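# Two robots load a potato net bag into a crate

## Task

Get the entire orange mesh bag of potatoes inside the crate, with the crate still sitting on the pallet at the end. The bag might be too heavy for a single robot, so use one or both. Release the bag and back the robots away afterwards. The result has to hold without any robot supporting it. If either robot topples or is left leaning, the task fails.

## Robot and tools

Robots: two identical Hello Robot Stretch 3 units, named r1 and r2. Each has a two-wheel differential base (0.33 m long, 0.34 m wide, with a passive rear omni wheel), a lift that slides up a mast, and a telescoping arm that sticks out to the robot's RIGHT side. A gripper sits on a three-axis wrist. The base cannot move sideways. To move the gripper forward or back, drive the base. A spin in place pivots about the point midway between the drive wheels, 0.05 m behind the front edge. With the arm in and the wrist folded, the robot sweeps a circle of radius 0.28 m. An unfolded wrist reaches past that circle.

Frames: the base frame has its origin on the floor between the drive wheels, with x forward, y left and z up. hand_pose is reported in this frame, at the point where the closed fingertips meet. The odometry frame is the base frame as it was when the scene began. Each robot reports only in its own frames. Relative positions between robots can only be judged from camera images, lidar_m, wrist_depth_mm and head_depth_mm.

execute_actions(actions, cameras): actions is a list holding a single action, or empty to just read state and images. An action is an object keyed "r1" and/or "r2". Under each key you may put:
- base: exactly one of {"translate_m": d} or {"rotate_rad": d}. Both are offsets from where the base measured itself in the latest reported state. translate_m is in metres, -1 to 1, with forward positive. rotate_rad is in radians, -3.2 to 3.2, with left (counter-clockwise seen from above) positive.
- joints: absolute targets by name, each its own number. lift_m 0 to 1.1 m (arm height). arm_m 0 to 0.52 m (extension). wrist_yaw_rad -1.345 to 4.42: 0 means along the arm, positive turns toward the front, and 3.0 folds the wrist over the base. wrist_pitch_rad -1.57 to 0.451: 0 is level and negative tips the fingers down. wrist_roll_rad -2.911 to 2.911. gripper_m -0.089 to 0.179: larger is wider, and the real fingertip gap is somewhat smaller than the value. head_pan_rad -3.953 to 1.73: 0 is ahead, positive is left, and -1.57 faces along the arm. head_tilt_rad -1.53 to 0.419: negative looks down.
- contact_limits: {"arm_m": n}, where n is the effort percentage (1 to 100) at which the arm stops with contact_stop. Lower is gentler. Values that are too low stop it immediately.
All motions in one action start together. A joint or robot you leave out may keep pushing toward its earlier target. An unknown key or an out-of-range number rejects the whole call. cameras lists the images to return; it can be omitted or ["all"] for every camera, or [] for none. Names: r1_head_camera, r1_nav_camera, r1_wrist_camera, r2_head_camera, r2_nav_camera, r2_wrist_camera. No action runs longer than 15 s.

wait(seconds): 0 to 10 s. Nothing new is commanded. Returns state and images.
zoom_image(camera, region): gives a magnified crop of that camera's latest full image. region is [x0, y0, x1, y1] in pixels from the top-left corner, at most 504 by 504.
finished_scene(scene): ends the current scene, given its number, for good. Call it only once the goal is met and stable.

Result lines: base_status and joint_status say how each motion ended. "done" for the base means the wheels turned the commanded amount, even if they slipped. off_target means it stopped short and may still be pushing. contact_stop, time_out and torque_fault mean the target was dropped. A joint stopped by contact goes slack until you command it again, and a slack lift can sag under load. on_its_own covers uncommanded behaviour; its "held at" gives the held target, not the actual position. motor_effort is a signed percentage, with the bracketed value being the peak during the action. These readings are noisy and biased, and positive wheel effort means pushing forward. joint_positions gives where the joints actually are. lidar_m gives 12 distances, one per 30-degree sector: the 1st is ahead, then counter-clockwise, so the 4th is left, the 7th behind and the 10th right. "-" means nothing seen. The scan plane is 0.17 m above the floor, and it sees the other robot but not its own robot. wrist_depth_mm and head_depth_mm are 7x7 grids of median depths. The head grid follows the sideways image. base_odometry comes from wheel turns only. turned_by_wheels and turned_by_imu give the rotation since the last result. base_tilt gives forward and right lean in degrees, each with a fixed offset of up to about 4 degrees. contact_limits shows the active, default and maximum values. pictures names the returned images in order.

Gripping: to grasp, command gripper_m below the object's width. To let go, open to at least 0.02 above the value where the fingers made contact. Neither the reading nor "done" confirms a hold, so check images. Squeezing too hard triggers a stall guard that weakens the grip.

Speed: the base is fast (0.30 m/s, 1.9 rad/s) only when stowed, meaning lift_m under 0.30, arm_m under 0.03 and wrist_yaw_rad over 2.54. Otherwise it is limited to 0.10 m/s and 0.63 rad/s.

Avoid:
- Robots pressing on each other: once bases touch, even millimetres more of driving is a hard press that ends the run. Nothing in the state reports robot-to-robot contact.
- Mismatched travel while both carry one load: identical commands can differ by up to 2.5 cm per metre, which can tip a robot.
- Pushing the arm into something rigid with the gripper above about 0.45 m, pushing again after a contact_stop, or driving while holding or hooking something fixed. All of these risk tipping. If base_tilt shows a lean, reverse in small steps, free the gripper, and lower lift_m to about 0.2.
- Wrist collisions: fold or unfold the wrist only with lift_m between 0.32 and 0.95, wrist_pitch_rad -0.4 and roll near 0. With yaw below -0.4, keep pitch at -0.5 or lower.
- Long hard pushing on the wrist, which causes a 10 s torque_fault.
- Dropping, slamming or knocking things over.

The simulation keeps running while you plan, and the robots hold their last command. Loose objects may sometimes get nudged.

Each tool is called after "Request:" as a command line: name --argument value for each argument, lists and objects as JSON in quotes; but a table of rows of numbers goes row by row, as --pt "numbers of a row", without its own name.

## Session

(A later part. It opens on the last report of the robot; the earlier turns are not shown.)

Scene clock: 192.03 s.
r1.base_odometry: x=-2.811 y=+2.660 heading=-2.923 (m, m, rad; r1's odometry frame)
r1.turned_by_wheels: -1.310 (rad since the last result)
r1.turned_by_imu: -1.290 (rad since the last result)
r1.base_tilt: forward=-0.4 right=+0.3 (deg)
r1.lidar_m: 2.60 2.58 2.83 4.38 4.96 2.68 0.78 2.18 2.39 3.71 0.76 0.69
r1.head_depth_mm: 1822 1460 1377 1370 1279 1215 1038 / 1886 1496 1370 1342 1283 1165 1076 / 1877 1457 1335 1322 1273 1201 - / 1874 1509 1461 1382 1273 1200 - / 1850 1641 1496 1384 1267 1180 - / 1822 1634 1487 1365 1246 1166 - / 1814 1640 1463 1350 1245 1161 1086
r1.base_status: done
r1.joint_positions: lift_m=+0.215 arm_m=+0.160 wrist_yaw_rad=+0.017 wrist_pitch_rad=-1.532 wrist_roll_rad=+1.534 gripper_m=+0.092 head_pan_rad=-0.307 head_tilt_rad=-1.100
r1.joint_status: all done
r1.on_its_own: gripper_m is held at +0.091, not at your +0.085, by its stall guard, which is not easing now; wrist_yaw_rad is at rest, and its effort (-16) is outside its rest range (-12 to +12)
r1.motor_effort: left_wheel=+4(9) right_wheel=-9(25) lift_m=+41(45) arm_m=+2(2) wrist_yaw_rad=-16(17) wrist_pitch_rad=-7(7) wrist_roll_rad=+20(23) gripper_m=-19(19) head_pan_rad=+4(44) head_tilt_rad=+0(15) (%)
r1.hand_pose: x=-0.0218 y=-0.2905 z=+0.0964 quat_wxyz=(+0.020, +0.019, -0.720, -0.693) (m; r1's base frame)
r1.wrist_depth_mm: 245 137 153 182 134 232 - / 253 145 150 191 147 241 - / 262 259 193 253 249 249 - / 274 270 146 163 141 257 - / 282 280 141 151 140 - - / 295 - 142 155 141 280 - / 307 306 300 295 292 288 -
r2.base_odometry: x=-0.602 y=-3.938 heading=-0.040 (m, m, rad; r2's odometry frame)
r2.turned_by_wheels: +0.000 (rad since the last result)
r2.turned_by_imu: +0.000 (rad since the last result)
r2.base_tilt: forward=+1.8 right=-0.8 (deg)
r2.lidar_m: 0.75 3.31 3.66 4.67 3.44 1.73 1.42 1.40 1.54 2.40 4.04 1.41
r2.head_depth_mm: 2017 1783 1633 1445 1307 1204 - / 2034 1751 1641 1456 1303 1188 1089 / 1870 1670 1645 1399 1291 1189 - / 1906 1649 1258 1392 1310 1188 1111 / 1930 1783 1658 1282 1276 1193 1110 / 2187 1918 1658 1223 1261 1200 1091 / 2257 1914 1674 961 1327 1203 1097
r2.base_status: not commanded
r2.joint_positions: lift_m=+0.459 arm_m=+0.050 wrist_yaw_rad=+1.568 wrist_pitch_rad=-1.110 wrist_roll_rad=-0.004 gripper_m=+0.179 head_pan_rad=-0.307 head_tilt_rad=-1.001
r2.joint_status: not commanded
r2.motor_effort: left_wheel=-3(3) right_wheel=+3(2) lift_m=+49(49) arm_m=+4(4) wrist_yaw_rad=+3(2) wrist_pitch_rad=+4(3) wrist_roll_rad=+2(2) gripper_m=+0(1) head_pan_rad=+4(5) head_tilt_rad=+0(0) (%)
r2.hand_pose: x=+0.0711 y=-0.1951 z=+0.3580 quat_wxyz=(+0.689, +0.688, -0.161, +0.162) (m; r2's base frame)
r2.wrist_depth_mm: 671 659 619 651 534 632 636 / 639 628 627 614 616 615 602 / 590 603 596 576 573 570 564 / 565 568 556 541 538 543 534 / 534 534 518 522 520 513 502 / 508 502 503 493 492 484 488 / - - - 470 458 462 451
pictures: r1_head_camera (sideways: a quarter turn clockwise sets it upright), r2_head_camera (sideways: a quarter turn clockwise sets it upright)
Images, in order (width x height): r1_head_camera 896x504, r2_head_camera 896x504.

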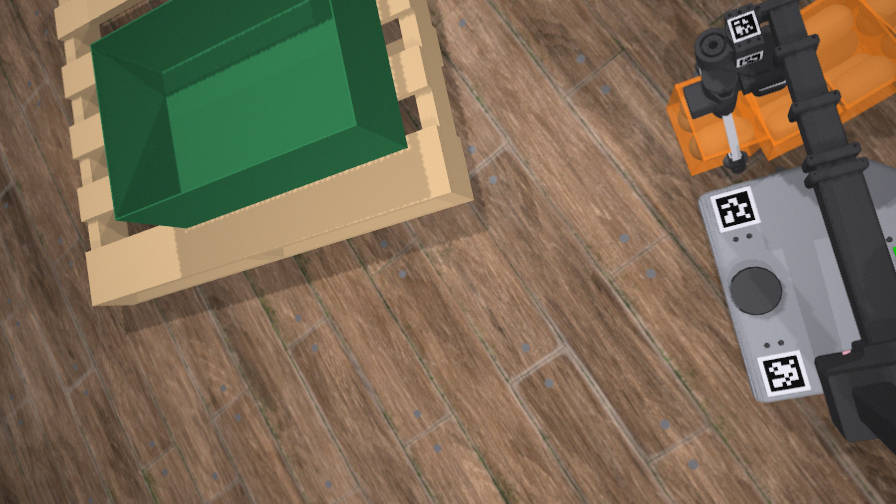

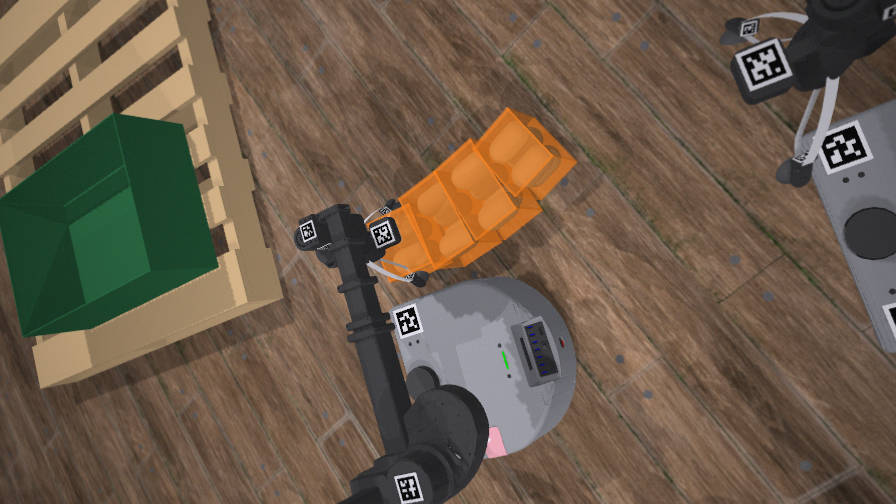

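Request:
execute_actions --actions '[{"r1":{"base":{"translate_m":0.1}},"r2":{"base":{"rotate_rad":0.18}}}]' --cameras '[]'

Request:
execute_actions --actions '[{"r1":{"base":{"translate_m":0.17},"joints":{"arm_m":0.25,"head_pan_rad":-2.2,"head_tilt_rad":-1.2}},"r2":{"base":{"translate_m":0.55},"joints":{"arm_m":0.25,"lift_m":0.36}}}]' --cameras '[]'

Request:
execute_actions --actions '[{"r2":{"base":{"rotate_rad":-0.18},"joints":{"head_pan_rad":0,"head_tilt_rad":-1.35}}}]' --cameras '["r1_head_camera","r2_head_camera","r2_wrist_camera"]'

Scene clock: 203.77 s.
r1.base_odometry: x=-2.909 y=+2.638 heading=-2.923 (m, m, rad; r1's odometry frame)
r1.turned_by_wheels: +0.000 (rad since the last result)
r1.turned_by_imu: +0.000 (rad since the last result)
r1.base_tilt: forward=-0.5 right=+0.2 (deg)
r1.lidar_m: 2.51 2.49 2.72 4.23 5.00 2.79 0.88 2.28 2.49 3.81 0.63 0.61
r1.head_depth_mm: 1918 1430 1383 1270 1289 1221 1056 / 1882 1452 1375 1253 1275 1195 1051 / 1881 1411 1330 1282 1266 1193 - / 1839 1518 1451 1374 1263 1193 - / 1816 1646 1492 1369 1265 1182 - / 1821 1631 1478 1360 1261 1170 - / 1810 1621 1475 1354 1252 1160 1088
r1.base_status: done
r1.joint_positions: lift_m=+0.215 arm_m=+0.160 wrist_yaw_rad=+0.005 wrist_pitch_rad=-1.545 wrist_roll_rad=+1.564 gripper_m=+0.092 head_pan_rad=-0.307 head_tilt_rad=-1.100
r1.joint_status: not commanded
r1.on_its_own: gripper_m is held at +0.091, not at your +0.085, by its stall guard, which is not easing now
r1.motor_effort: left_wheel=+0(7) right_wheel=+3(10) lift_m=+41(42) arm_m=+2(2) wrist_yaw_rad=-4(16) wrist_pitch_rad=-2(7) wrist_roll_rad=+3(20) gripper_m=-20(20) head_pan_rad=+4(5) head_tilt_rad=+1(0) (%)
r1.hand_pose: x=-0.0216 y=-0.2871 z=+0.0966 quat_wxyz=(+0.004, +0.004, -0.716, -0.698) (m; r1's base frame)
r1.wrist_depth_mm: 243 135 146 182 134 233 - / 249 145 146 190 187 243 - / 260 258 194 250 248 250 - / 269 269 140 151 137 261 - / 281 278 141 154 140 270 - / 292 - 144 157 144 282 - / 303 301 299 297 294 291 -
r2.base_odometry: x=-0.602 y=-3.938 heading=+0.140 (m, m, rad; r2's odometry frame)
r2.turned_by_wheels: +0.180 (rad since the last result)
r2.turned_by_imu: +0.181 (rad since the last result)
r2.base_tilt: forward=+1.7 right=-0.8 (deg)
r2.lidar_m: 0.84 3.33 4.03 4.64 2.45 1.56 1.40 1.41 1.71 3.26 4.07 1.41
r2.head_depth_mm: 1839 1637 1627 1454 1300 1195 - / 1894 1638 1642 1432 1311 1187 1087 / 1878 1651 1257 1410 1312 1190 - / 2103 1855 1406 1340 1317 1187 1114 / 2239 1902 1383 1309 1320 1200 1107 / 2241 1914 1041 1432 1321 1196 1093 / 2147 1811 1671 1473 1331 1200 1099
r2.base_status: done
r2.joint_positions: lift_m=+0.459 arm_m=+0.050 wrist_yaw_rad=+1.568 wrist_pitch_rad=-1.109 wrist_roll_rad=-0.004 gripper_m=+0.179 head_pan_rad=-0.307 head_tilt_rad=-1.001
r2.joint_status: not commanded
r2.motor_effort: left_wheel=-3(9) right_wheel=+3(5) lift_m=+47(48) arm_m=+4(4) wrist_yaw_rad=+1(2) wrist_pitch_rad=+3(3) wrist_roll_rad=+2(2) gripper_m=+0(1) head_pan_rad=+4(4) head_tilt_rad=+0(1) (%)
r2.hand_pose: x=+0.0713 y=-0.1951 z=+0.3581 quat_wxyz=(+0.689, +0.688, -0.161, +0.162) (m; r2's base frame)
r2.wrist_depth_mm: 678 657 666 657 583 638 635 / 626 629 621 634 619 602 616 / 592 593 581 571 575 573 559 / 557 566 552 553 554 539 530 / 534 530 529 520 524 512 506 / 510 504 510 495 494 492 483 / - - - 468 466 470 457
pictures: none
No camera images: the call's "cameras" was empty. Leave "cameras" out to get every camera's image.

Scene clock: 210.50 s.
r1.base_odometry: x=-3.075 y=+2.601 heading=-2.923 (m, m, rad; r1's odometry frame)
r1.turned_by_wheels: +0.000 (rad since the last result)
r1.turned_by_imu: +0.000 (rad since the last result)
r1.base_tilt: forward=-0.5 right=+0.0 (deg)
r1.lidar_m: 2.34 2.32 2.55 3.98 5.07 0.65 0.51 2.44 2.66 3.74 0.50 0.60
r1.head_depth_mm: 1697 1550 1454 1191 1233 1190 1142 / 1671 1562 985 1334 1268 - 1100 / 1671 1533 1427 1336 1277 - 1111 / 1661 1532 1432 1295 - - 1110 / 1636 1523 1410 1267 1249 1151 1104 / 1619 1513 1399 1282 1227 1166 1095 / 1625 1492 1397 1311 1217 1158 1092
r1.base_status: done
r1.joint_positions: lift_m=+0.215 arm_m=+0.250 wrist_yaw_rad=+0.000 wrist_pitch_rad=-1.551 wrist_roll_rad=+1.574 gripper_m=+0.092 head_pan_rad=-2.193 head_tilt_rad=-1.186
r1.joint_status: all done
r1.on_its_own: gripper_m is held at +0.091, not at your +0.085, by its stall guard, which is not easing now
r1.motor_effort: left_wheel=+0(3) right_wheel=+6(10) lift_m=+41(41) arm_m=+4(5) wrist_yaw_rad=+0(4) wrist_pitch_rad=+0(2) wrist_roll_rad=-2(3) gripper_m=-20(20) head_pan_rad=-3(42) head_tilt_rad=-8(21) (%)
r1.hand_pose: x=-0.0215 y=-0.3754 z=+0.0967 quat_wxyz=(-0.001, -0.001, -0.714, -0.700) (m; r1's base frame)
r1.wrist_depth_mm: 241 238 136 182 134 231 233 / 248 247 150 189 145 242 241 / 257 257 253 249 249 251 251 / 267 266 139 150 137 259 258 / 279 274 140 152 140 - 268 / 288 - 144 158 144 283 278 / 301 300 298 296 294 292 290
r2.base_odometry: x=-0.057 y=-3.861 heading=+0.140 (m, m, rad; r2's odometry frame)
r2.turned_by_wheels: +0.000 (rad since the last result)
r2.turned_by_imu: +0.002 (rad since the last result)
r2.base_tilt: forward=+1.8 right=-0.7 (deg)
r2.lidar_m: 0.46 2.82 3.40 4.74 3.42 2.16 1.94 1.95 2.35 3.93 0.72 0.52
r2.head_depth_mm: 2178 1628 1374 1360 1220 1151 1085 / 2205 1589 1476 1396 1277 1181 1095 / 2212 1786 1623 1470 1129 1169 1115 / 2214 1906 1652 1468 884 1159 1112 / 2261 1900 1657 900 853 1193 1102 / 2258 522 636 1444 1317 1200 1097 / 399 1841 1678 1475 1332 1199 1097
r2.base_status: done
r2.joint_positions: lift_m=+0.361 arm_m=+0.250 wrist_yaw_rad=+1.568 wrist_pitch_rad=-1.109 wrist_roll_rad=-0.003 gripper_m=+0.179 head_pan_rad=-0.307 head_tilt_rad=-1.001
r2.joint_status: all done
r2.motor_effort: left_wheel=-3(6) right_wheel=+3(6) lift_m=+20(42) arm_m=+5(4) wrist_yaw_rad=+1(1) wrist_pitch_rad=+3(3) wrist_roll_rad=+2(2) gripper_m=+0(0) head_pan_rad=+4(4) head_tilt_rad=+0(1) (%)
r2.hand_pose: x=+0.0713 y=-0.3951 z=+0.2591 quat_wxyz=(+0.689, +0.688, -0.161, +0.162) (m; r2's base frame)
r2.wrist_depth_mm: 346 344 347 527 414 518 521 / 364 338 375 501 397 488 491 / 480 383 476 461 393 465 462 / 466 455 458 444 362 435 436 / 428 434 428 417 323 422 414 / 415 414 410 402 397 399 393 / - - 385 379 383 378 369
pictures: none
No camera images: the call's "cameras" was empty. Leave "cameras" out to get every camera's image.

Scene clock: 211.73 s.
r1.base_odometry: x=-3.075 y=+2.601 heading=-2.923 (m, m, rad; r1's odometry frame)
r1.turned_by_wheels: +0.000 (rad since the last result)
r1.turned_by_imu: +0.000 (rad since the last result)
r1.base_tilt: forward=-0.4 right=+0.2 (deg)
r1.lidar_m: 2.35 2.33 2.55 3.96 5.07 0.63 0.52 2.43 2.66 3.75 0.50 0.60
r1.head_depth_mm: 1696 1530 1442 1337 1228 1195 1139 / 1678 1551 1411 1345 1280 - 1099 / 1674 1535 1425 1343 1276 - 1099 / 1654 1527 1418 1290 - - 1106 / 1644 1509 1400 1270 1249 1153 1107 / 1631 1507 1415 1269 1232 1163 1099 / 1630 1509 1395 1316 1229 1160 1090
r1.base_status: not commanded
r1.joint_positions: lift_m=+0.215 arm_m=+0.250 wrist_yaw_rad=+0.000 wrist_pitch_rad=-1.551 wrist_roll_rad=+1.574 gripper_m=+0.092 head_pan_rad=-2.193 head_tilt_rad=-1.186
r1.joint_status: not commanded
r1.on_its_own: gripper_m is held at +0.091, not at your +0.085, by its stall guard, which is not easing now
r1.motor_effort: left_wheel=+0(0) right_wheel=+5(6) lift_m=+41(41) arm_m=+3(4) wrist_yaw_rad=+0(0) wrist_pitch_rad=+0(0) wrist_roll_rad=-2(2) gripper_m=-20(20) head_pan_rad=-3(3) head_tilt_rad=-8(9) (%)
r1.hand_pose: x=-0.0215 y=-0.3754 z=+0.0967 quat_wxyz=(-0.001, -0.001, -0.714, -0.700) (m; r1's base frame)
r1.wrist_depth_mm: 239 236 136 181 134 232 233 / 247 248 150 189 145 243 240 / 257 257 254 251 249 249 249 / 266 265 139 150 137 260 258 / 278 277 140 153 139 - 270 / 287 - 144 159 144 284 278 / 298 298 297 296 293 293 291
r2.base_odometry: x=-0.057 y=-3.861 heading=-0.040 (m, m, rad; r2's odometry frame)
r2.turned_by_wheels: -0.180 (rad since the last result)
r2.turned_by_imu: -0.180 (rad since the last result)
r2.base_tilt: forward=+1.8 right=-0.8 (deg)
r2.lidar_m: 0.46 2.80 3.06 4.75 4.73 2.37 1.95 1.94 2.13 3.32 1.17 0.95
r2.head_depth_mm: 1286 1303 1202 1221 1217 1183 1131 / 1430 1378 1155 1261 1221 1184 1132 / 1444 1382 1141 1227 1234 - 1138 / 1449 1384 864 1255 1237 - - / 595 843 1308 1275 1236 - - / 1454 1395 1337 1276 1234 - 1131 / 1458 1395 1342 1287 1234 1195 1134
r2.base_status: done
r2.joint_positions: lift_m=+0.361 arm_m=+0.250 wrist_yaw_rad=+1.568 wrist_pitch_rad=-1.108 wrist_roll_rad=-0.003 gripper_m=+0.179 head_pan_rad=-0.007 head_tilt_rad=-1.334
r2.joint_status: all done
r2.motor_effort: left_wheel=+1(6) right_wheel=-1(5) lift_m=+21(21) arm_m=+5(5) wrist_yaw_rad=+2(1) wrist_pitch_rad=+3(3) wrist_roll_rad=+2(2) gripper_m=+0(1) head_pan_rad=+4(32) head_tilt_rad=-7(33) (%)
r2.hand_pose: x=+0.0714 y=-0.3951 z=+0.2591 quat_wxyz=(+0.689, +0.688, -0.162, +0.162) (m; r2's base frame)
r2.wrist_depth_mm: 348 351 521 464 490 517 523 / 382 371 500 424 398 496 487 / 461 442 482 424 457 470 462 / 456 462 446 399 439 438 432 / 436 433 437 423 415 416 412 / 412 414 410 408 401 399 393 / - - 387 386 379 377 374
pictures: r1_head_camera (sideways: a quarter turn clockwise sets it upright), r2_head_camera (sideways: a quarter turn clockwise sets it upright), r2_wrist_camera
Images, in order (width x height): r1_head_camera 896x504, r2_head_camera 896x504, r2_wrist_camera 644x364.

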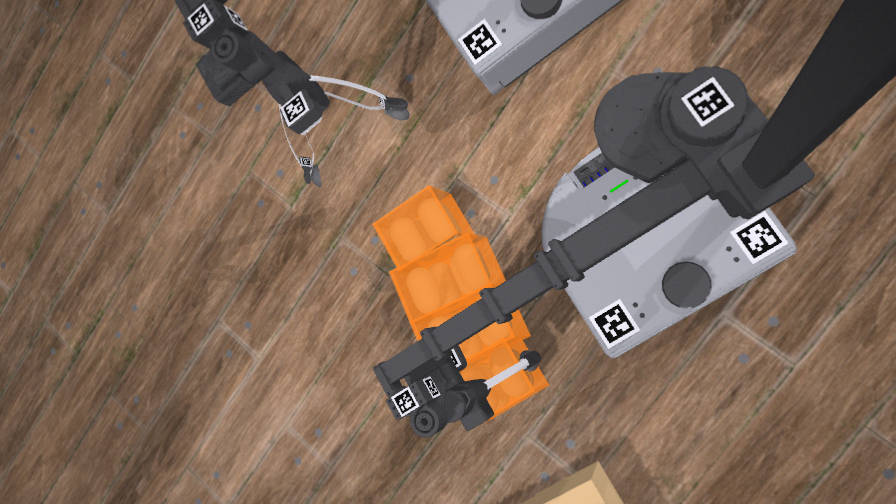

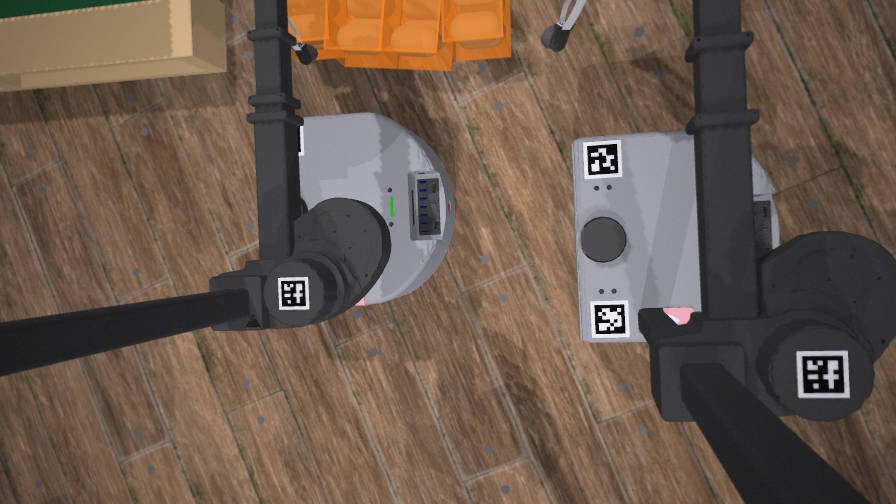

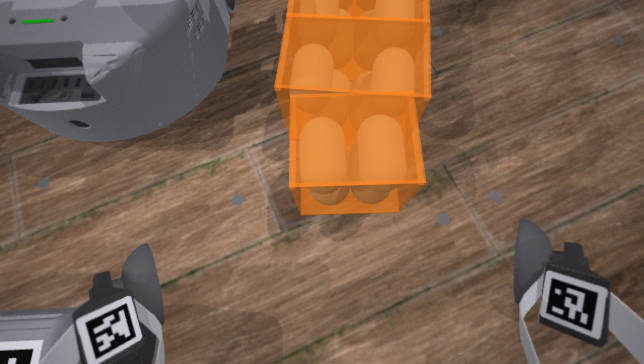

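Request:
execute_actions --actions '[{"r2":{"base":{"translate_m":0.125},"joints":{"arm_m":0.268,"wrist_pitch_rad":-1.0,"lift_m":0.28}}}]' --cameras '["r1_head_camera","r2_head_camera","r2_wrist_camera"]'

Scene clock: 220.23 s.
r1.base_odometry: x=-3.075 y=+2.601 heading=-2.923 (m, m, rad; r1's odometry frame)
r1.turned_by_wheels: +0.000 (rad since the last result)
r1.turned_by_imu: +0.001 (rad since the last result)
r1.base_tilt: forward=-0.4 right=+0.2 (deg)
r1.lidar_m: 2.34 2.33 2.55 3.96 5.07 0.51 0.39 2.43 2.67 3.74 0.50 0.60
r1.head_depth_mm: 1665 1564 1410 1353 1111 1179 1147 / 1674 1548 1393 1345 1150 - 1100 / 1671 1542 1017 1317 1273 - 1110 / 1657 1524 1440 1274 - - 1106 / 1663 1518 1413 1276 1248 1151 1109 / 1636 1513 1411 1273 1232 1157 1101 / 1623 1502 1394 1319 1219 1158 1098
r1.base_status: not commanded
r1.joint_positions: lift_m=+0.215 arm_m=+0.250 wrist_yaw_rad=+0.000 wrist_pitch_rad=-1.551 wrist_roll_rad=+1.574 gripper_m=+0.092 head_pan_rad=-2.193 head_tilt_rad=-1.186
r1.joint_status: not commanded
r1.on_its_own: gripper_m is held at +0.091, not at your +0.085, by its stall guard, which is not easing now
r1.motor_effort: left_wheel=+0(0) right_wheel=+5(5) lift_m=+41(41) arm_m=+3(3) wrist_yaw_rad=+0(1) wrist_pitch_rad=+0(0) wrist_roll_rad=-2(2) gripper_m=-20(19) head_pan_rad=-3(3) head_tilt_rad=-9(8) (%)
r1.hand_pose: x=-0.0215 y=-0.3754 z=+0.0967 quat_wxyz=(-0.001, -0.001, -0.714, -0.700) (m; r1's base frame)
r1.wrist_depth_mm: 241 236 136 181 134 231 233 / 248 248 150 189 145 243 241 / 257 257 254 250 248 251 250 / 268 265 140 151 137 259 258 / 277 275 139 152 140 - 268 / 288 - 144 158 144 283 277 / 299 299 298 294 296 291 290
r2.base_odometry: x=+0.067 y=-3.866 heading=-0.040 (m, m, rad; r2's odometry frame)
r2.turned_by_wheels: +0.000 (rad since the last result)
r2.turned_by_imu: +0.001 (rad since the last result)
r2.base_tilt: forward=+1.8 right=-0.8 (deg)
r2.lidar_m: 0.34 2.69 2.96 4.60 4.76 2.51 2.07 2.06 2.26 3.51 0.63 0.54
r2.head_depth_mm: 1293 1247 1308 1231 1211 1166 1138 / 1437 1374 1317 1244 1223 1164 1134 / 1449 1385 1319 1118 1233 - 1135 / 1444 1388 1327 840 1234 - 1130 / 1434 567 829 1263 1240 - 1125 / 418 1392 1342 1290 1231 - 1139 / 1461 1402 1342 1285 1234 1195 1137
r2.base_status: done
r2.joint_positions: lift_m=+0.281 arm_m=+0.268 wrist_yaw_rad=+1.568 wrist_pitch_rad=-1.011 wrist_roll_rad=-0.003 gripper_m=+0.179 head_pan_rad=-0.007 head_tilt_rad=-1.334
r2.joint_status: all done
r2.motor_effort: left_wheel=+2(7) right_wheel=-2(3) lift_m=+20(20) arm_m=+4(5) wrist_yaw_rad=+2(1) wrist_pitch_rad=+4(5) wrist_roll_rad=+2(2) gripper_m=+0(0) head_pan_rad=+4(4) head_tilt_rad=-7(7) (%)
r2.hand_pose: x=+0.0942 y=-0.4131 z=+0.1893 quat_wxyz=(+0.680, +0.679, -0.195, +0.195) (m; r2's base frame)
r2.wrist_depth_mm: 287 297 502 357 470 486 476 / 260 280 451 358 323 438 438 / 244 303 419 350 347 408 401 / 263 328 386 293 277 382 374 / 317 363 363 315 307 355 349 / 349 349 345 234 234 334 334 / 332 321 319 222 223 310 301
pictures: r1_head_camera (sideways: a quarter turn clockwise sets it upright), r2_head_camera (sideways: a quarter turn clockwise sets it upright), r2_wrist_camera
Images, in order (width x height): r1_head_camera 896x504, r2_head_camera 896x504, r2_wrist_camera 644x364.

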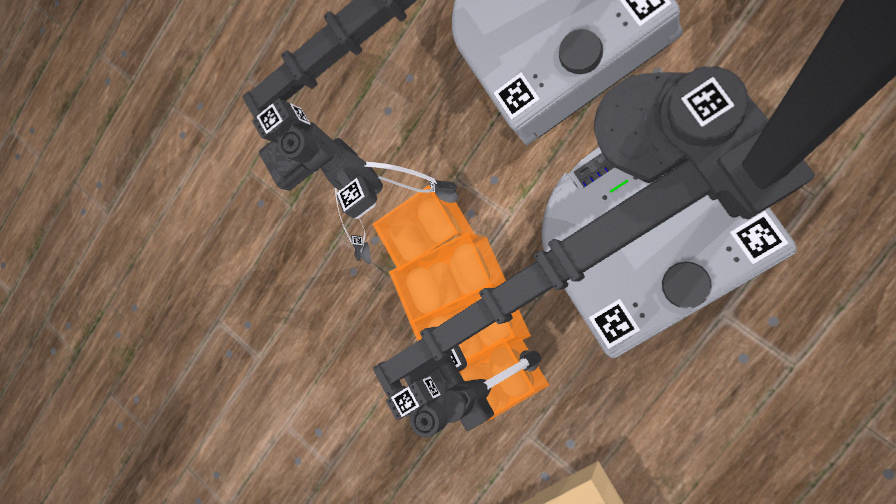

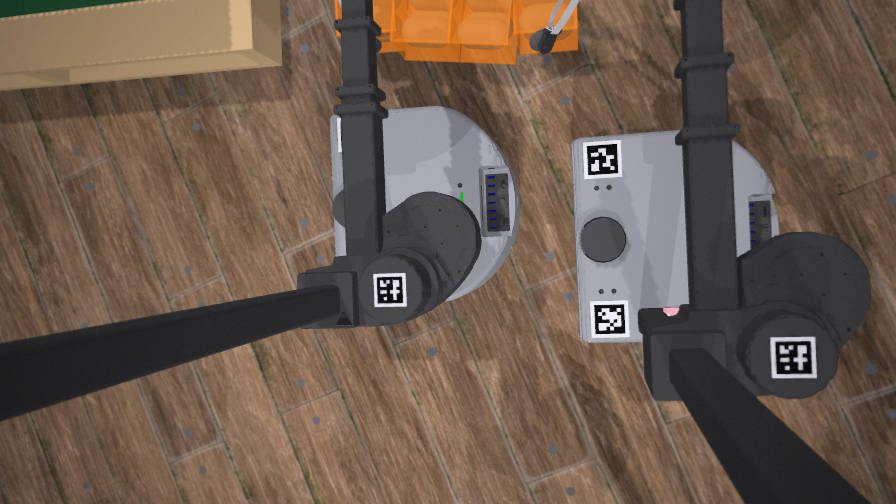

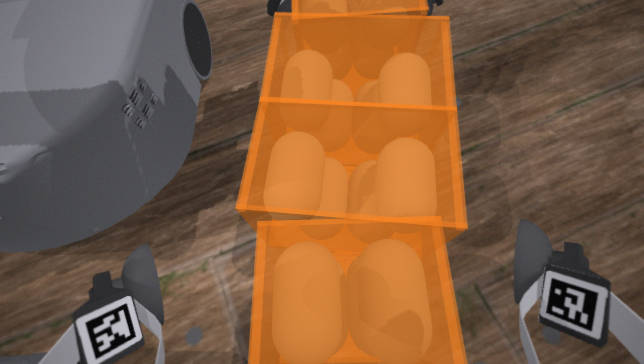

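Request:
execute_actions --actions '[{"r2":{"base":{"translate_m":0.01},"joints":{"arm_m":0.278,"lift_m":0.178}}}]' --cameras '["r2_wrist_camera"]'

Request:
execute_actions --actions '[{"r2":{"joints":{"gripper_m":0.085}}}]' --cameras '["r2_wrist_camera","r1_head_camera"]'

Scene clock: 232.40 s.
r1.base_odometry: x=-3.075 y=+2.601 heading=-2.923 (m, m, rad; r1's odometry frame)
r1.turned_by_wheels: +0.000 (rad since the last result)
r1.turned_by_imu: +0.001 (rad since the last result)
r1.base_tilt: forward=-0.3 right=+0.2 (deg)
r1.lidar_m: 2.35 2.33 2.55 3.96 5.03 0.50 0.38 2.43 0.54 3.75 0.50 0.60
r1.head_depth_mm: 1673 1556 1451 1153 1112 1169 1142 / 1681 1546 1385 1352 1139 - 1101 / 1681 1530 1401 1317 1274 - 1107 / 1655 1511 1430 1283 - - 1113 / 1662 1524 1416 1269 1253 1150 1107 / 1634 1505 1411 1285 1233 1165 1098 / 1619 1506 1402 1305 1220 1166 1089
r1.base_status: not commanded
r1.joint_positions: lift_m=+0.215 arm_m=+0.250 wrist_yaw_rad=+0.000 wrist_pitch_rad=-1.551 wrist_roll_rad=+1.574 gripper_m=+0.092 head_pan_rad=-2.193 head_tilt_rad=-1.186
r1.joint_status: not commanded
r1.on_its_own: gripper_m is held at +0.091, not at your +0.085, by its stall guard, which is not easing now
r1.motor_effort: left_wheel=+0(0) right_wheel=+5(5) lift_m=+41(41) arm_m=+3(3) wrist_yaw_rad=+0(1) wrist_pitch_rad=+0(0) wrist_roll_rad=-2(2) gripper_m=-20(20) head_pan_rad=-3(3) head_tilt_rad=-8(7) (%)
r1.hand_pose: x=-0.0215 y=-0.3754 z=+0.0967 quat_wxyz=(-0.001, -0.001, -0.714, -0.700) (m; r1's base frame)
r1.wrist_depth_mm: 240 236 136 181 134 231 234 / 249 248 150 189 146 242 240 / 258 255 253 252 248 251 249 / 267 267 139 150 137 262 258 / 277 274 140 153 140 - 269 / 289 - 144 159 144 283 279 / 302 299 298 296 294 292 289
r2.base_odometry: x=+0.077 y=-3.867 heading=-0.040 (m, m, rad; r2's odometry frame)
r2.turned_by_wheels: +0.000 (rad since the last result)
r2.turned_by_imu: +0.000 (rad since the last result)
r2.base_tilt: forward=+1.9 right=-0.8 (deg)
r2.lidar_m: 0.33 2.68 2.93 4.57 4.79 2.51 2.08 2.06 2.27 3.52 0.56 0.53
r2.head_depth_mm: 1289 1244 1312 1231 1205 1164 1135 / 1441 1371 1328 1247 1217 1172 1131 / 1444 1381 1327 1110 1231 - 1138 / 1440 1381 1324 838 1235 - 1131 / 1435 551 824 1263 1233 - 1134 / 390 1387 1333 1277 1229 1199 1143 / 1448 1395 1339 1288 1233 1196 1136
r2.base_status: done
r2.joint_positions: lift_m=+0.179 arm_m=+0.278 wrist_yaw_rad=+1.568 wrist_pitch_rad=-1.004 wrist_roll_rad=-0.003 gripper_m=+0.179 head_pan_rad=-0.007 head_tilt_rad=-1.334
r2.joint_status: all done
r2.motor_effort: left_wheel=+1(7) right_wheel=+1(3) lift_m=+15(20) arm_m=+3(4) wrist_yaw_rad=+2(1) wrist_pitch_rad=+2(4) wrist_roll_rad=+2(2) gripper_m=+0(0) head_pan_rad=+4(4) head_tilt_rad=-7(7) (%)
r2.hand_pose: x=+0.0959 y=-0.4232 z=+0.0883 quat_wxyz=(+0.680, +0.678, -0.197, +0.198) (m; r2's base frame)
r2.wrist_depth_mm: 225 302 359 267 214 349 347 / 223 299 324 260 219 322 316 / 236 304 182 232 178 294 292 / 277 285 271 219 172 272 270 / 272 265 261 223 152 260 253 / 249 252 140 147 135 240 241 / 236 230 130 139 126 224 219
pictures: r2_wrist_camera
Images, in order (width x height): r2_wrist_camera 644x364.

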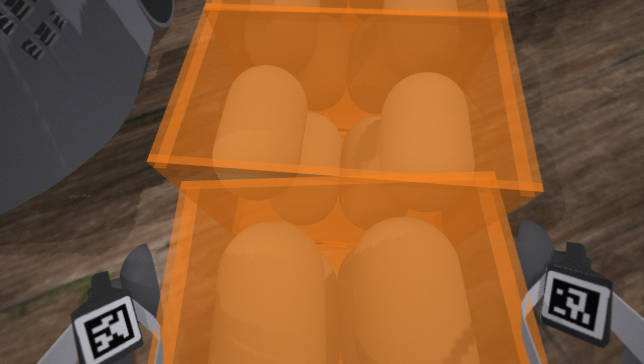

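Scene clock: 233.90 s.
r1.base_odometry: x=-3.075 y=+2.601 heading=-2.923 (m, m, rad; r1's odometry frame)
r1.turned_by_wheels: +0.000 (rad since the last result)
r1.turned_by_imu: +0.000 (rad since the last result)
r1.base_tilt: forward=-0.6 right=+0.3 (deg)
r1.lidar_m: 2.35 2.33 2.55 3.96 5.05 0.50 0.38 0.45 0.55 3.75 0.50 0.60
r1.head_depth_mm: 1703 1561 1443 1151 1106 1181 1139 / 1684 1542 1390 1353 1141 - 1096 / 1679 1551 1388 1318 1271 - 1105 / 1651 1545 1418 1260 - - 1104 / 1651 1530 1417 1265 1246 1154 1108 / 1647 1521 1398 1277 1233 1161 1106 / 1611 1504 1400 1302 1215 1158 1093
r1.base_status: not commanded
r1.joint_positions: lift_m=+0.215 arm_m=+0.250 wrist_yaw_rad=+0.000 wrist_pitch_rad=-1.551 wrist_roll_rad=+1.574 gripper_m=+0.092 head_pan_rad=-2.193 head_tilt_rad=-1.186
r1.joint_status: not commanded
r1.on_its_own: gripper_m is held at +0.091, not at your +0.085, by its stall guard, which is not easing now
r1.motor_effort: left_wheel=+0(0) right_wheel=+3(5) lift_m=+41(42) arm_m=+3(3) wrist_yaw_rad=+0(0) wrist_pitch_rad=+0(0) wrist_roll_rad=-2(2) gripper_m=-19(20) head_pan_rad=-3(3) head_tilt_rad=-7(8) (%)
r1.hand_pose: x=-0.0215 y=-0.3754 z=+0.0967 quat_wxyz=(-0.001, -0.001, -0.714, -0.700) (m; r1's base frame)
r1.wrist_depth_mm: 241 237 136 181 135 229 234 / 249 246 150 190 145 241 240 / 258 257 253 251 248 252 249 / 269 266 140 152 137 260 259 / 279 274 140 152 140 - 270 / 290 - 143 158 144 283 278 / 301 300 297 297 292 291 291
r2.base_odometry: x=+0.077 y=-3.867 heading=-0.040 (m, m, rad; r2's odometry frame)
r2.turned_by_wheels: +0.000 (rad since the last result)
r2.turned_by_imu: +0.000 (rad since the last result)
r2.base_tilt: forward=+1.8 right=-0.7 (deg)
r2.lidar_m: 0.33 2.68 2.94 4.58 4.81 2.51 2.08 2.07 2.27 3.52 0.56 0.53
r2.head_depth_mm: 1293 1242 1314 1220 1209 1165 1132 / 1434 1375 1318 1250 1220 1166 1136 / 1437 1379 1324 1112 1232 - 1141 / 1441 1387 1328 840 1242 - 1136 / 1438 550 823 1264 1238 - 1132 / 390 1391 1330 1283 1230 1199 1146 / 1460 1397 1342 1283 1236 1196 1136
r2.base_status: not commanded
r2.joint_positions: lift_m=+0.179 arm_m=+0.278 wrist_yaw_rad=+1.566 wrist_pitch_rad=-0.990 wrist_roll_rad=+0.006 gripper_m=+0.086 head_pan_rad=-0.007 head_tilt_rad=-1.334
r2.joint_status: all done
r2.motor_effort: left_wheel=-3(3) right_wheel=+6(7) lift_m=+15(16) arm_m=+3(4) wrist_yaw_rad=+2(4) wrist_pitch_rad=-3(3) wrist_roll_rad=-2(2) gripper_m=-27(100) head_pan_rad=+4(4) head_tilt_rad=-7(7) (%)
r2.hand_pose: x=+0.0991 y=-0.4236 z=+0.0900 quat_wxyz=(+0.678, +0.677, -0.206, +0.199) (m; r2's base frame)
r2.wrist_depth_mm: 225 308 368 273 218 359 354 / 224 304 336 264 222 324 324 / 234 311 188 239 182 298 294 / 256 290 185 221 174 275 274 / 274 268 267 226 156 260 255 / 253 253 142 149 137 242 239 / 236 231 132 139 128 223 225
pictures: r1_head_camera (sideways: a quarter turn clockwise sets it upright), r2_wrist_camera
Images, in order (width x height): r1_head_camera 896x504, r2_wrist_camera 644x364.

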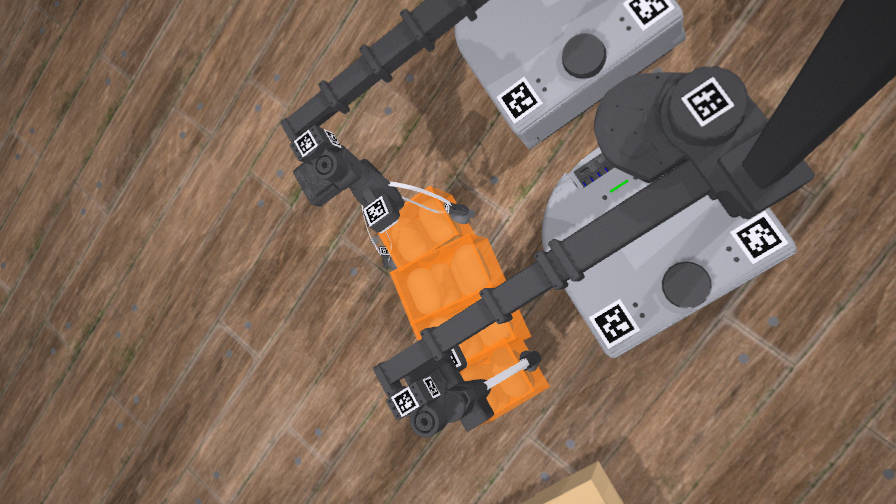

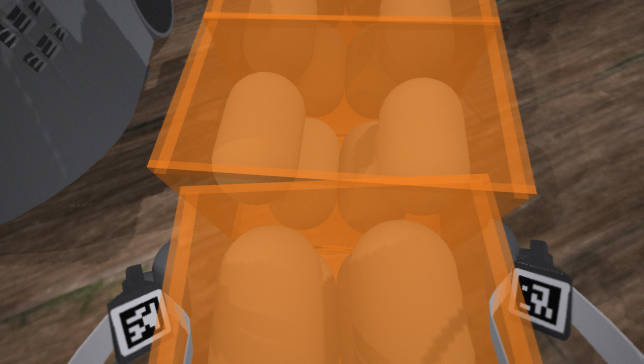

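Request:
execute_actions --actions '[]'

Scene clock: 242.60 s.
r1.base_odometry: x=-3.075 y=+2.601 heading=-2.923 (m, m, rad; r1's odometry frame)
r1.turned_by_wheels: +0.000 (rad since the last result)
r1.turned_by_imu: +0.001 (rad since the last result)
r1.base_tilt: forward=-0.5 right=+0.2 (deg)
r1.lidar_m: 2.35 2.33 2.56 3.96 5.06 0.50 0.38 0.45 0.55 3.75 0.50 0.60
r1.head_depth_mm: 1694 1562 1453 1152 1111 1178 1140 / 1670 1551 1398 1338 1138 - 1100 / 1664 1539 1395 1327 1272 - 1112 / 1649 1538 1411 1251 - - 1107 / 1645 1521 1420 1264 1250 1158 1109 / 1640 1514 1402 1281 1232 1159 1102 / 1637 1509 1395 1303 1221 1154 1099
r1.base_status: not commanded
r1.joint_positions: lift_m=+0.215 arm_m=+0.250 wrist_yaw_rad=+0.000 wrist_pitch_rad=-1.551 wrist_roll_rad=+1.574 gripper_m=+0.092 head_pan_rad=-2.193 head_tilt_rad=-1.186
r1.joint_status: not commanded
r1.on_its_own: gripper_m is held at +0.091, not at your +0.085, by its stall guard, which is not easing now
r1.motor_effort: left_wheel=+1(0) right_wheel=+4(5) lift_m=+41(42) arm_m=+3(3) wrist_yaw_rad=+0(0) wrist_pitch_rad=+0(0) wrist_roll_rad=-2(2) gripper_m=-20(20) head_pan_rad=-3(3) head_tilt_rad=-8(8) (%)
r1.hand_pose: x=-0.0215 y=-0.3754 z=+0.0967 quat_wxyz=(-0.001, -0.001, -0.714, -0.700) (m; r1's base frame)
r1.wrist_depth_mm: 239 237 136 182 135 230 234 / 248 246 150 190 146 241 241 / 257 257 253 251 248 251 251 / 268 266 140 152 137 259 258 / 278 275 140 153 139 - 269 / 289 - 143 158 143 282 278 / 302 301 298 295 293 292 290
r2.base_odometry: x=+0.077 y=-3.867 heading=-0.040 (m, m, rad; r2's odometry frame)
r2.turned_by_wheels: +0.000 (rad since the last result)
r2.turned_by_imu: +0.000 (rad since the last result)
r2.base_tilt: forward=+1.8 right=-0.7 (deg)
r2.lidar_m: 0.33 2.68 2.95 4.60 4.81 2.52 2.08 2.06 2.26 3.52 0.56 0.54
r2.head_depth_mm: 1292 1248 1305 1221 1212 1169 1138 / 1435 1378 1319 1244 1216 1169 1137 / 1440 1380 1318 1111 1229 - 1145 / 1455 1386 1322 840 1237 - 1134 / 1436 549 824 1265 1237 - 1134 / 390 1379 1337 1279 1233 1197 1145 / 1463 1390 1336 1282 1237 1198 1137
r2.base_status: not commanded
r2.joint_positions: lift_m=+0.179 arm_m=+0.278 wrist_yaw_rad=+1.566 wrist_pitch_rad=-0.990 wrist_roll_rad=+0.006 gripper_m=+0.099 head_pan_rad=-0.007 head_tilt_rad=-1.334
r2.joint_status: all done
r2.on_its_own: gripper_m is held at +0.098, not at your +0.085, by its stall guard, which is not easing now
r2.motor_effort: left_wheel=-3(3) right_wheel=+7(7) lift_m=+15(16) arm_m=+2(4) wrist_yaw_rad=+4(4) wrist_pitch_rad=-3(3) wrist_roll_rad=-2(2) gripper_m=-22(100) head_pan_rad=+5(4) head_tilt_rad=-7(7) (%)
r2.hand_pose: x=+0.0991 y=-0.4236 z=+0.0900 quat_wxyz=(+0.678, +0.677, -0.206, +0.199) (m; r2's base frame)
r2.wrist_depth_mm: 226 308 370 275 220 357 352 / 223 302 334 263 222 329 323 / 234 308 187 239 183 302 296 / 255 290 186 221 174 275 274 / 270 269 264 224 156 261 254 / 253 255 143 148 137 241 240 / 236 229 132 140 128 222 222
pictures: r1_head_camera (sideways: a quarter turn clockwise sets it upright), r1_nav_camera (sideways: a quarter turn counterclockwise sets it upright), r1_wrist_camera, r2_head_camera (sideways: a quarter turn clockwise sets it upright), r2_nav_camera (sideways: a quarter turn counterclockwise sets it upright), r2_wrist_camera
Images, in order (width x height): r1_head_camera 896x504, r1_nav_camera 672x504, r1_wrist_camera 644x364, r2_head_camera 896x504, r2_nav_camera 672x504, r2_wrist_camera 644x364.

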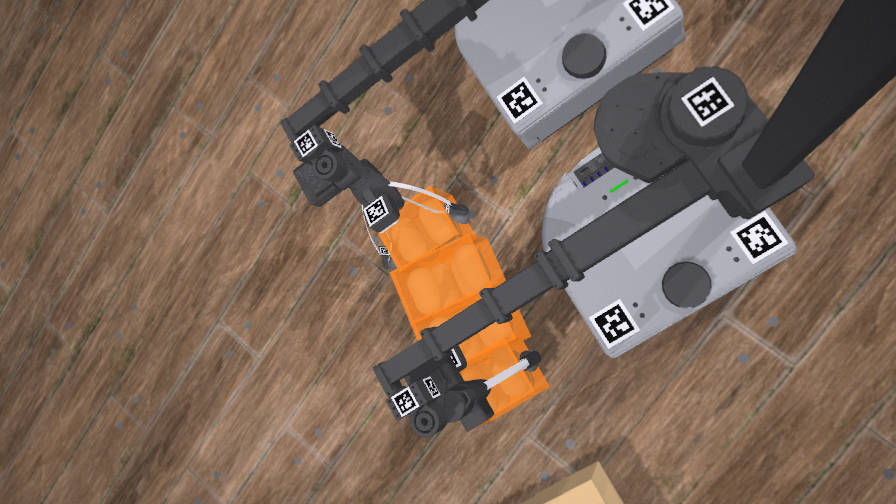

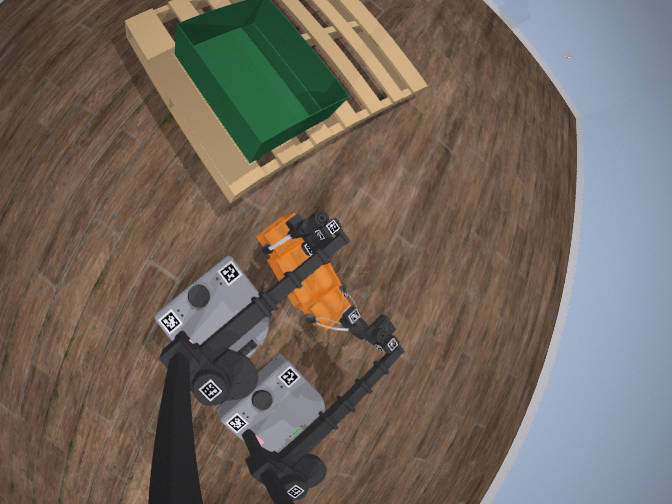

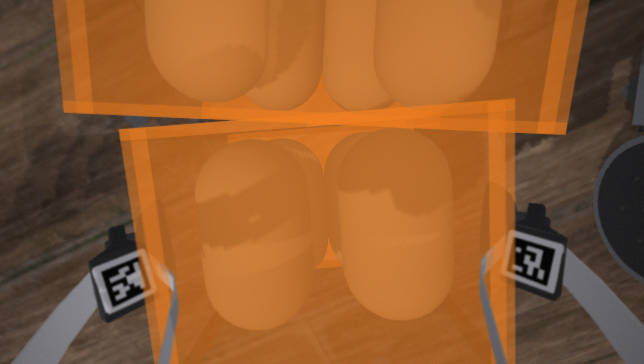

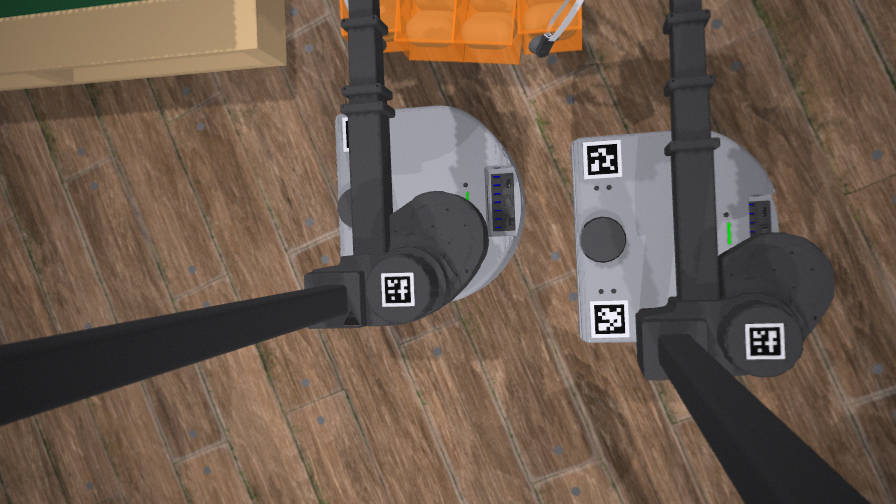

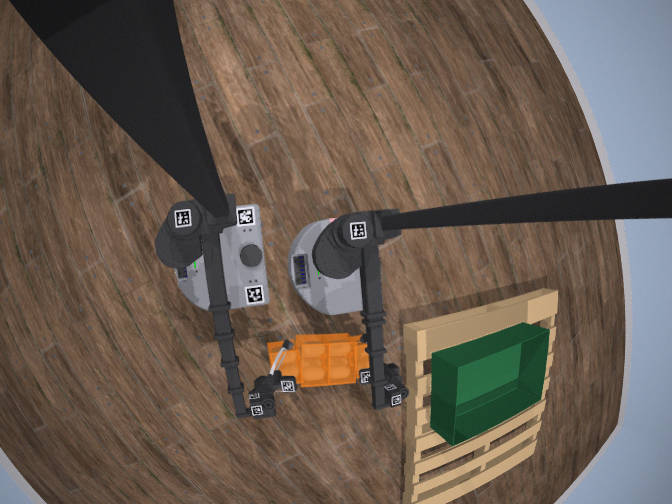

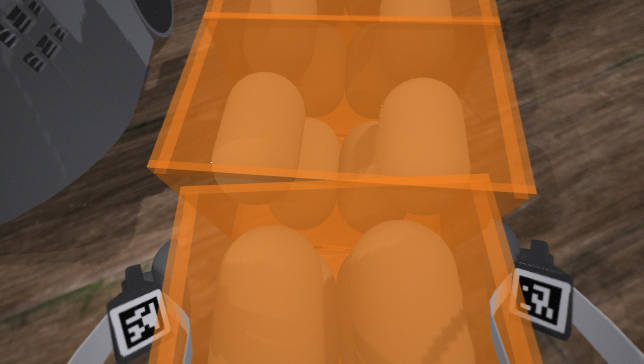

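Request:
execute_actions --actions '[{"r1":{"joints":{"lift_m":0.335,"gripper_m":0.084}},"r2":{"joints":{"lift_m":0.30,"gripper_m":0.088}}}]' --cameras '["r1_head_camera","r1_wrist_camera","r2_wrist_camera"]'

Scene clock: 248.83 s.
r1.base_odometry: x=-3.075 y=+2.601 heading=-2.923 (m, m, rad; r1's odometry frame)
r1.turned_by_wheels: +0.000 (rad since the last result)
r1.turned_by_imu: +0.000 (rad since the last result)
r1.base_tilt: forward=-0.5 right=+0.3 (deg)
r1.lidar_m: 2.35 2.33 2.55 3.96 5.04 0.50 0.38 0.43 0.34 0.32 0.51 0.60
r1.head_depth_mm: 1698 1560 1389 1357 1115 1164 1146 / 1674 1557 1405 1348 1134 - 1102 / 1681 1546 980 1329 1273 - 1105 / 1648 1514 1440 1180 - - 1104 / 1651 1529 1401 1160 1253 1158 1108 / 1638 1503 1415 1077 1231 1160 1097 / 1619 1511 1398 1313 1216 1158 1091
r1.base_status: not commanded
r1.joint_positions: lift_m=+0.334 arm_m=+0.250 wrist_yaw_rad=+0.000 wrist_pitch_rad=-1.549 wrist_roll_rad=+1.576 gripper_m=+0.088 head_pan_rad=-2.193 head_tilt_rad=-1.186
r1.joint_status: gripper_m off_target (ended at +0.088, target +0.084); the others done
r1.motor_effort: left_wheel=-2(2) right_wheel=+13(15) lift_m=+54(58) arm_m=+3(3) wrist_yaw_rad=+0(1) wrist_pitch_rad=+0(1) wrist_roll_rad=-3(3) gripper_m=-21(59) head_pan_rad=-3(3) head_tilt_rad=-8(8) (%)
r1.hand_pose: x=-0.0215 y=-0.3759 z=+0.2162 quat_wxyz=(-0.001, -0.002, -0.715, -0.700) (m; r1's base frame)
r1.wrist_depth_mm: 356 352 141 189 140 342 - / 368 365 156 193 151 357 - / 380 379 371 369 364 368 - / 397 392 140 151 137 384 - / 413 405 141 154 140 399 - / 423 - 144 158 144 415 412 / 445 434 417 420 430 429 428
r2.base_odometry: x=+0.077 y=-3.867 heading=-0.039 (m, m, rad; r2's odometry frame)
r2.turned_by_wheels: +0.001 (rad since the last result)
r2.turned_by_imu: +0.002 (rad since the last result)
r2.base_tilt: forward=+1.8 right=-0.6 (deg)
r2.lidar_m: 0.33 2.68 2.94 4.58 4.80 2.50 2.08 2.06 2.27 0.38 0.39 0.56
r2.head_depth_mm: 1296 1245 1248 1260 1212 1172 1131 / 1437 1382 1293 1251 1221 1166 1134 / 1440 1382 1139 1105 1228 - 1137 / 1448 1388 738 722 1240 - 1125 / 1427 551 689 1262 1235 - - / 390 1377 1328 1279 1232 - 1135 / 1457 1398 1341 1286 1236 1195 1139
r2.base_status: not commanded
r2.joint_positions: lift_m=+0.299 arm_m=+0.278 wrist_yaw_rad=+1.564 wrist_pitch_rad=-1.005 wrist_roll_rad=+0.005 gripper_m=+0.096 head_pan_rad=-0.007 head_tilt_rad=-1.334
r2.joint_status: gripper_m off_target (ended at +0.096, target +0.088); the others done
r2.on_its_own: gripper_m is held at +0.095, not at your +0.088, by its stall guard, which is still easing
r2.motor_effort: left_wheel=+7(8) right_wheel=-13(14) lift_m=+61(64) arm_m=+2(3) wrist_yaw_rad=+5(5) wrist_pitch_rad=+2(4) wrist_roll_rad=-2(2) gripper_m=-24(74) head_pan_rad=+3(3) head_tilt_rad=-8(6) (%)
r2.hand_pose: x=+0.0956 y=-0.4238 z=+0.2085 quat_wxyz=(+0.679, +0.679, -0.201, +0.193) (m; r2's base frame)
r2.wrist_depth_mm: 316 323 519 275 223 510 499 / 288 300 464 272 224 468 454 / 263 300 196 247 188 428 431 / 259 328 395 224 182 394 389 / 301 380 379 226 157 372 365 / 361 369 143 149 138 345 344 / 344 336 133 143 130 322 321
pictures: r1_head_camera (sideways: a quarter turn clockwise sets it upright), r1_wrist_camera, r2_wrist_camera
Images, in order (width x height): r1_head_camera 896x504, r1_wrist_camera 644x364, r2_wrist_camera 644x364.

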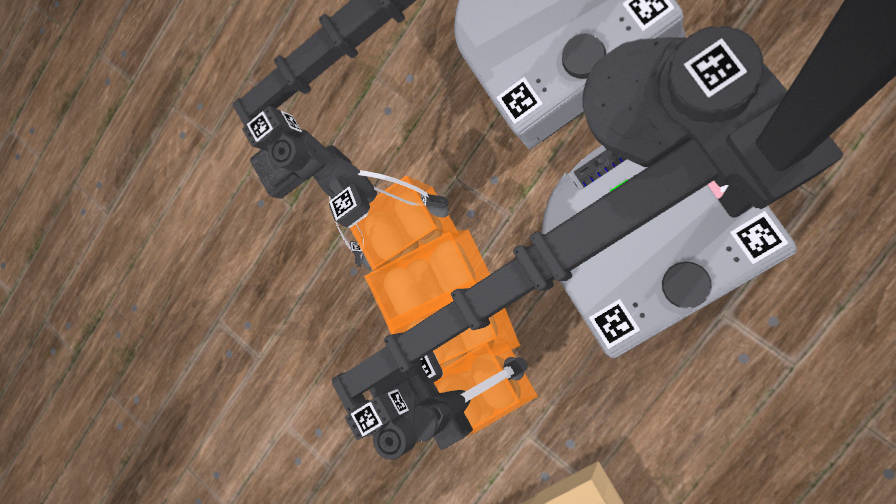

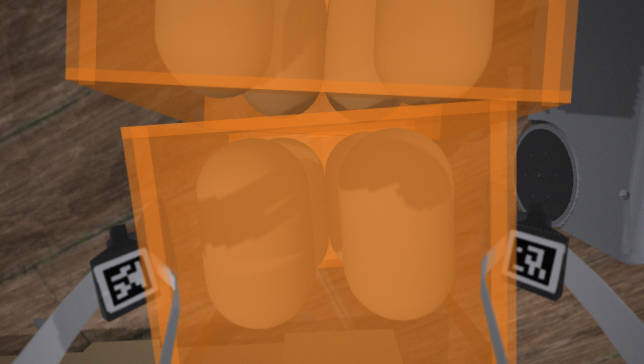

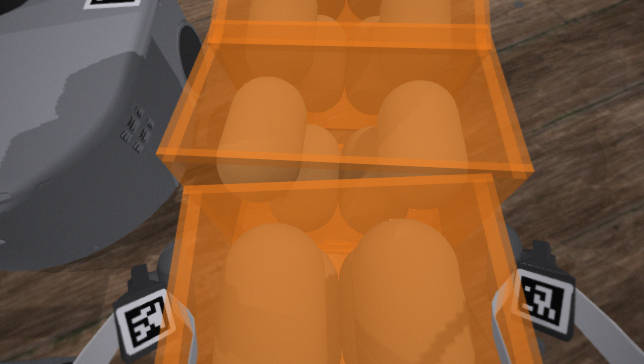

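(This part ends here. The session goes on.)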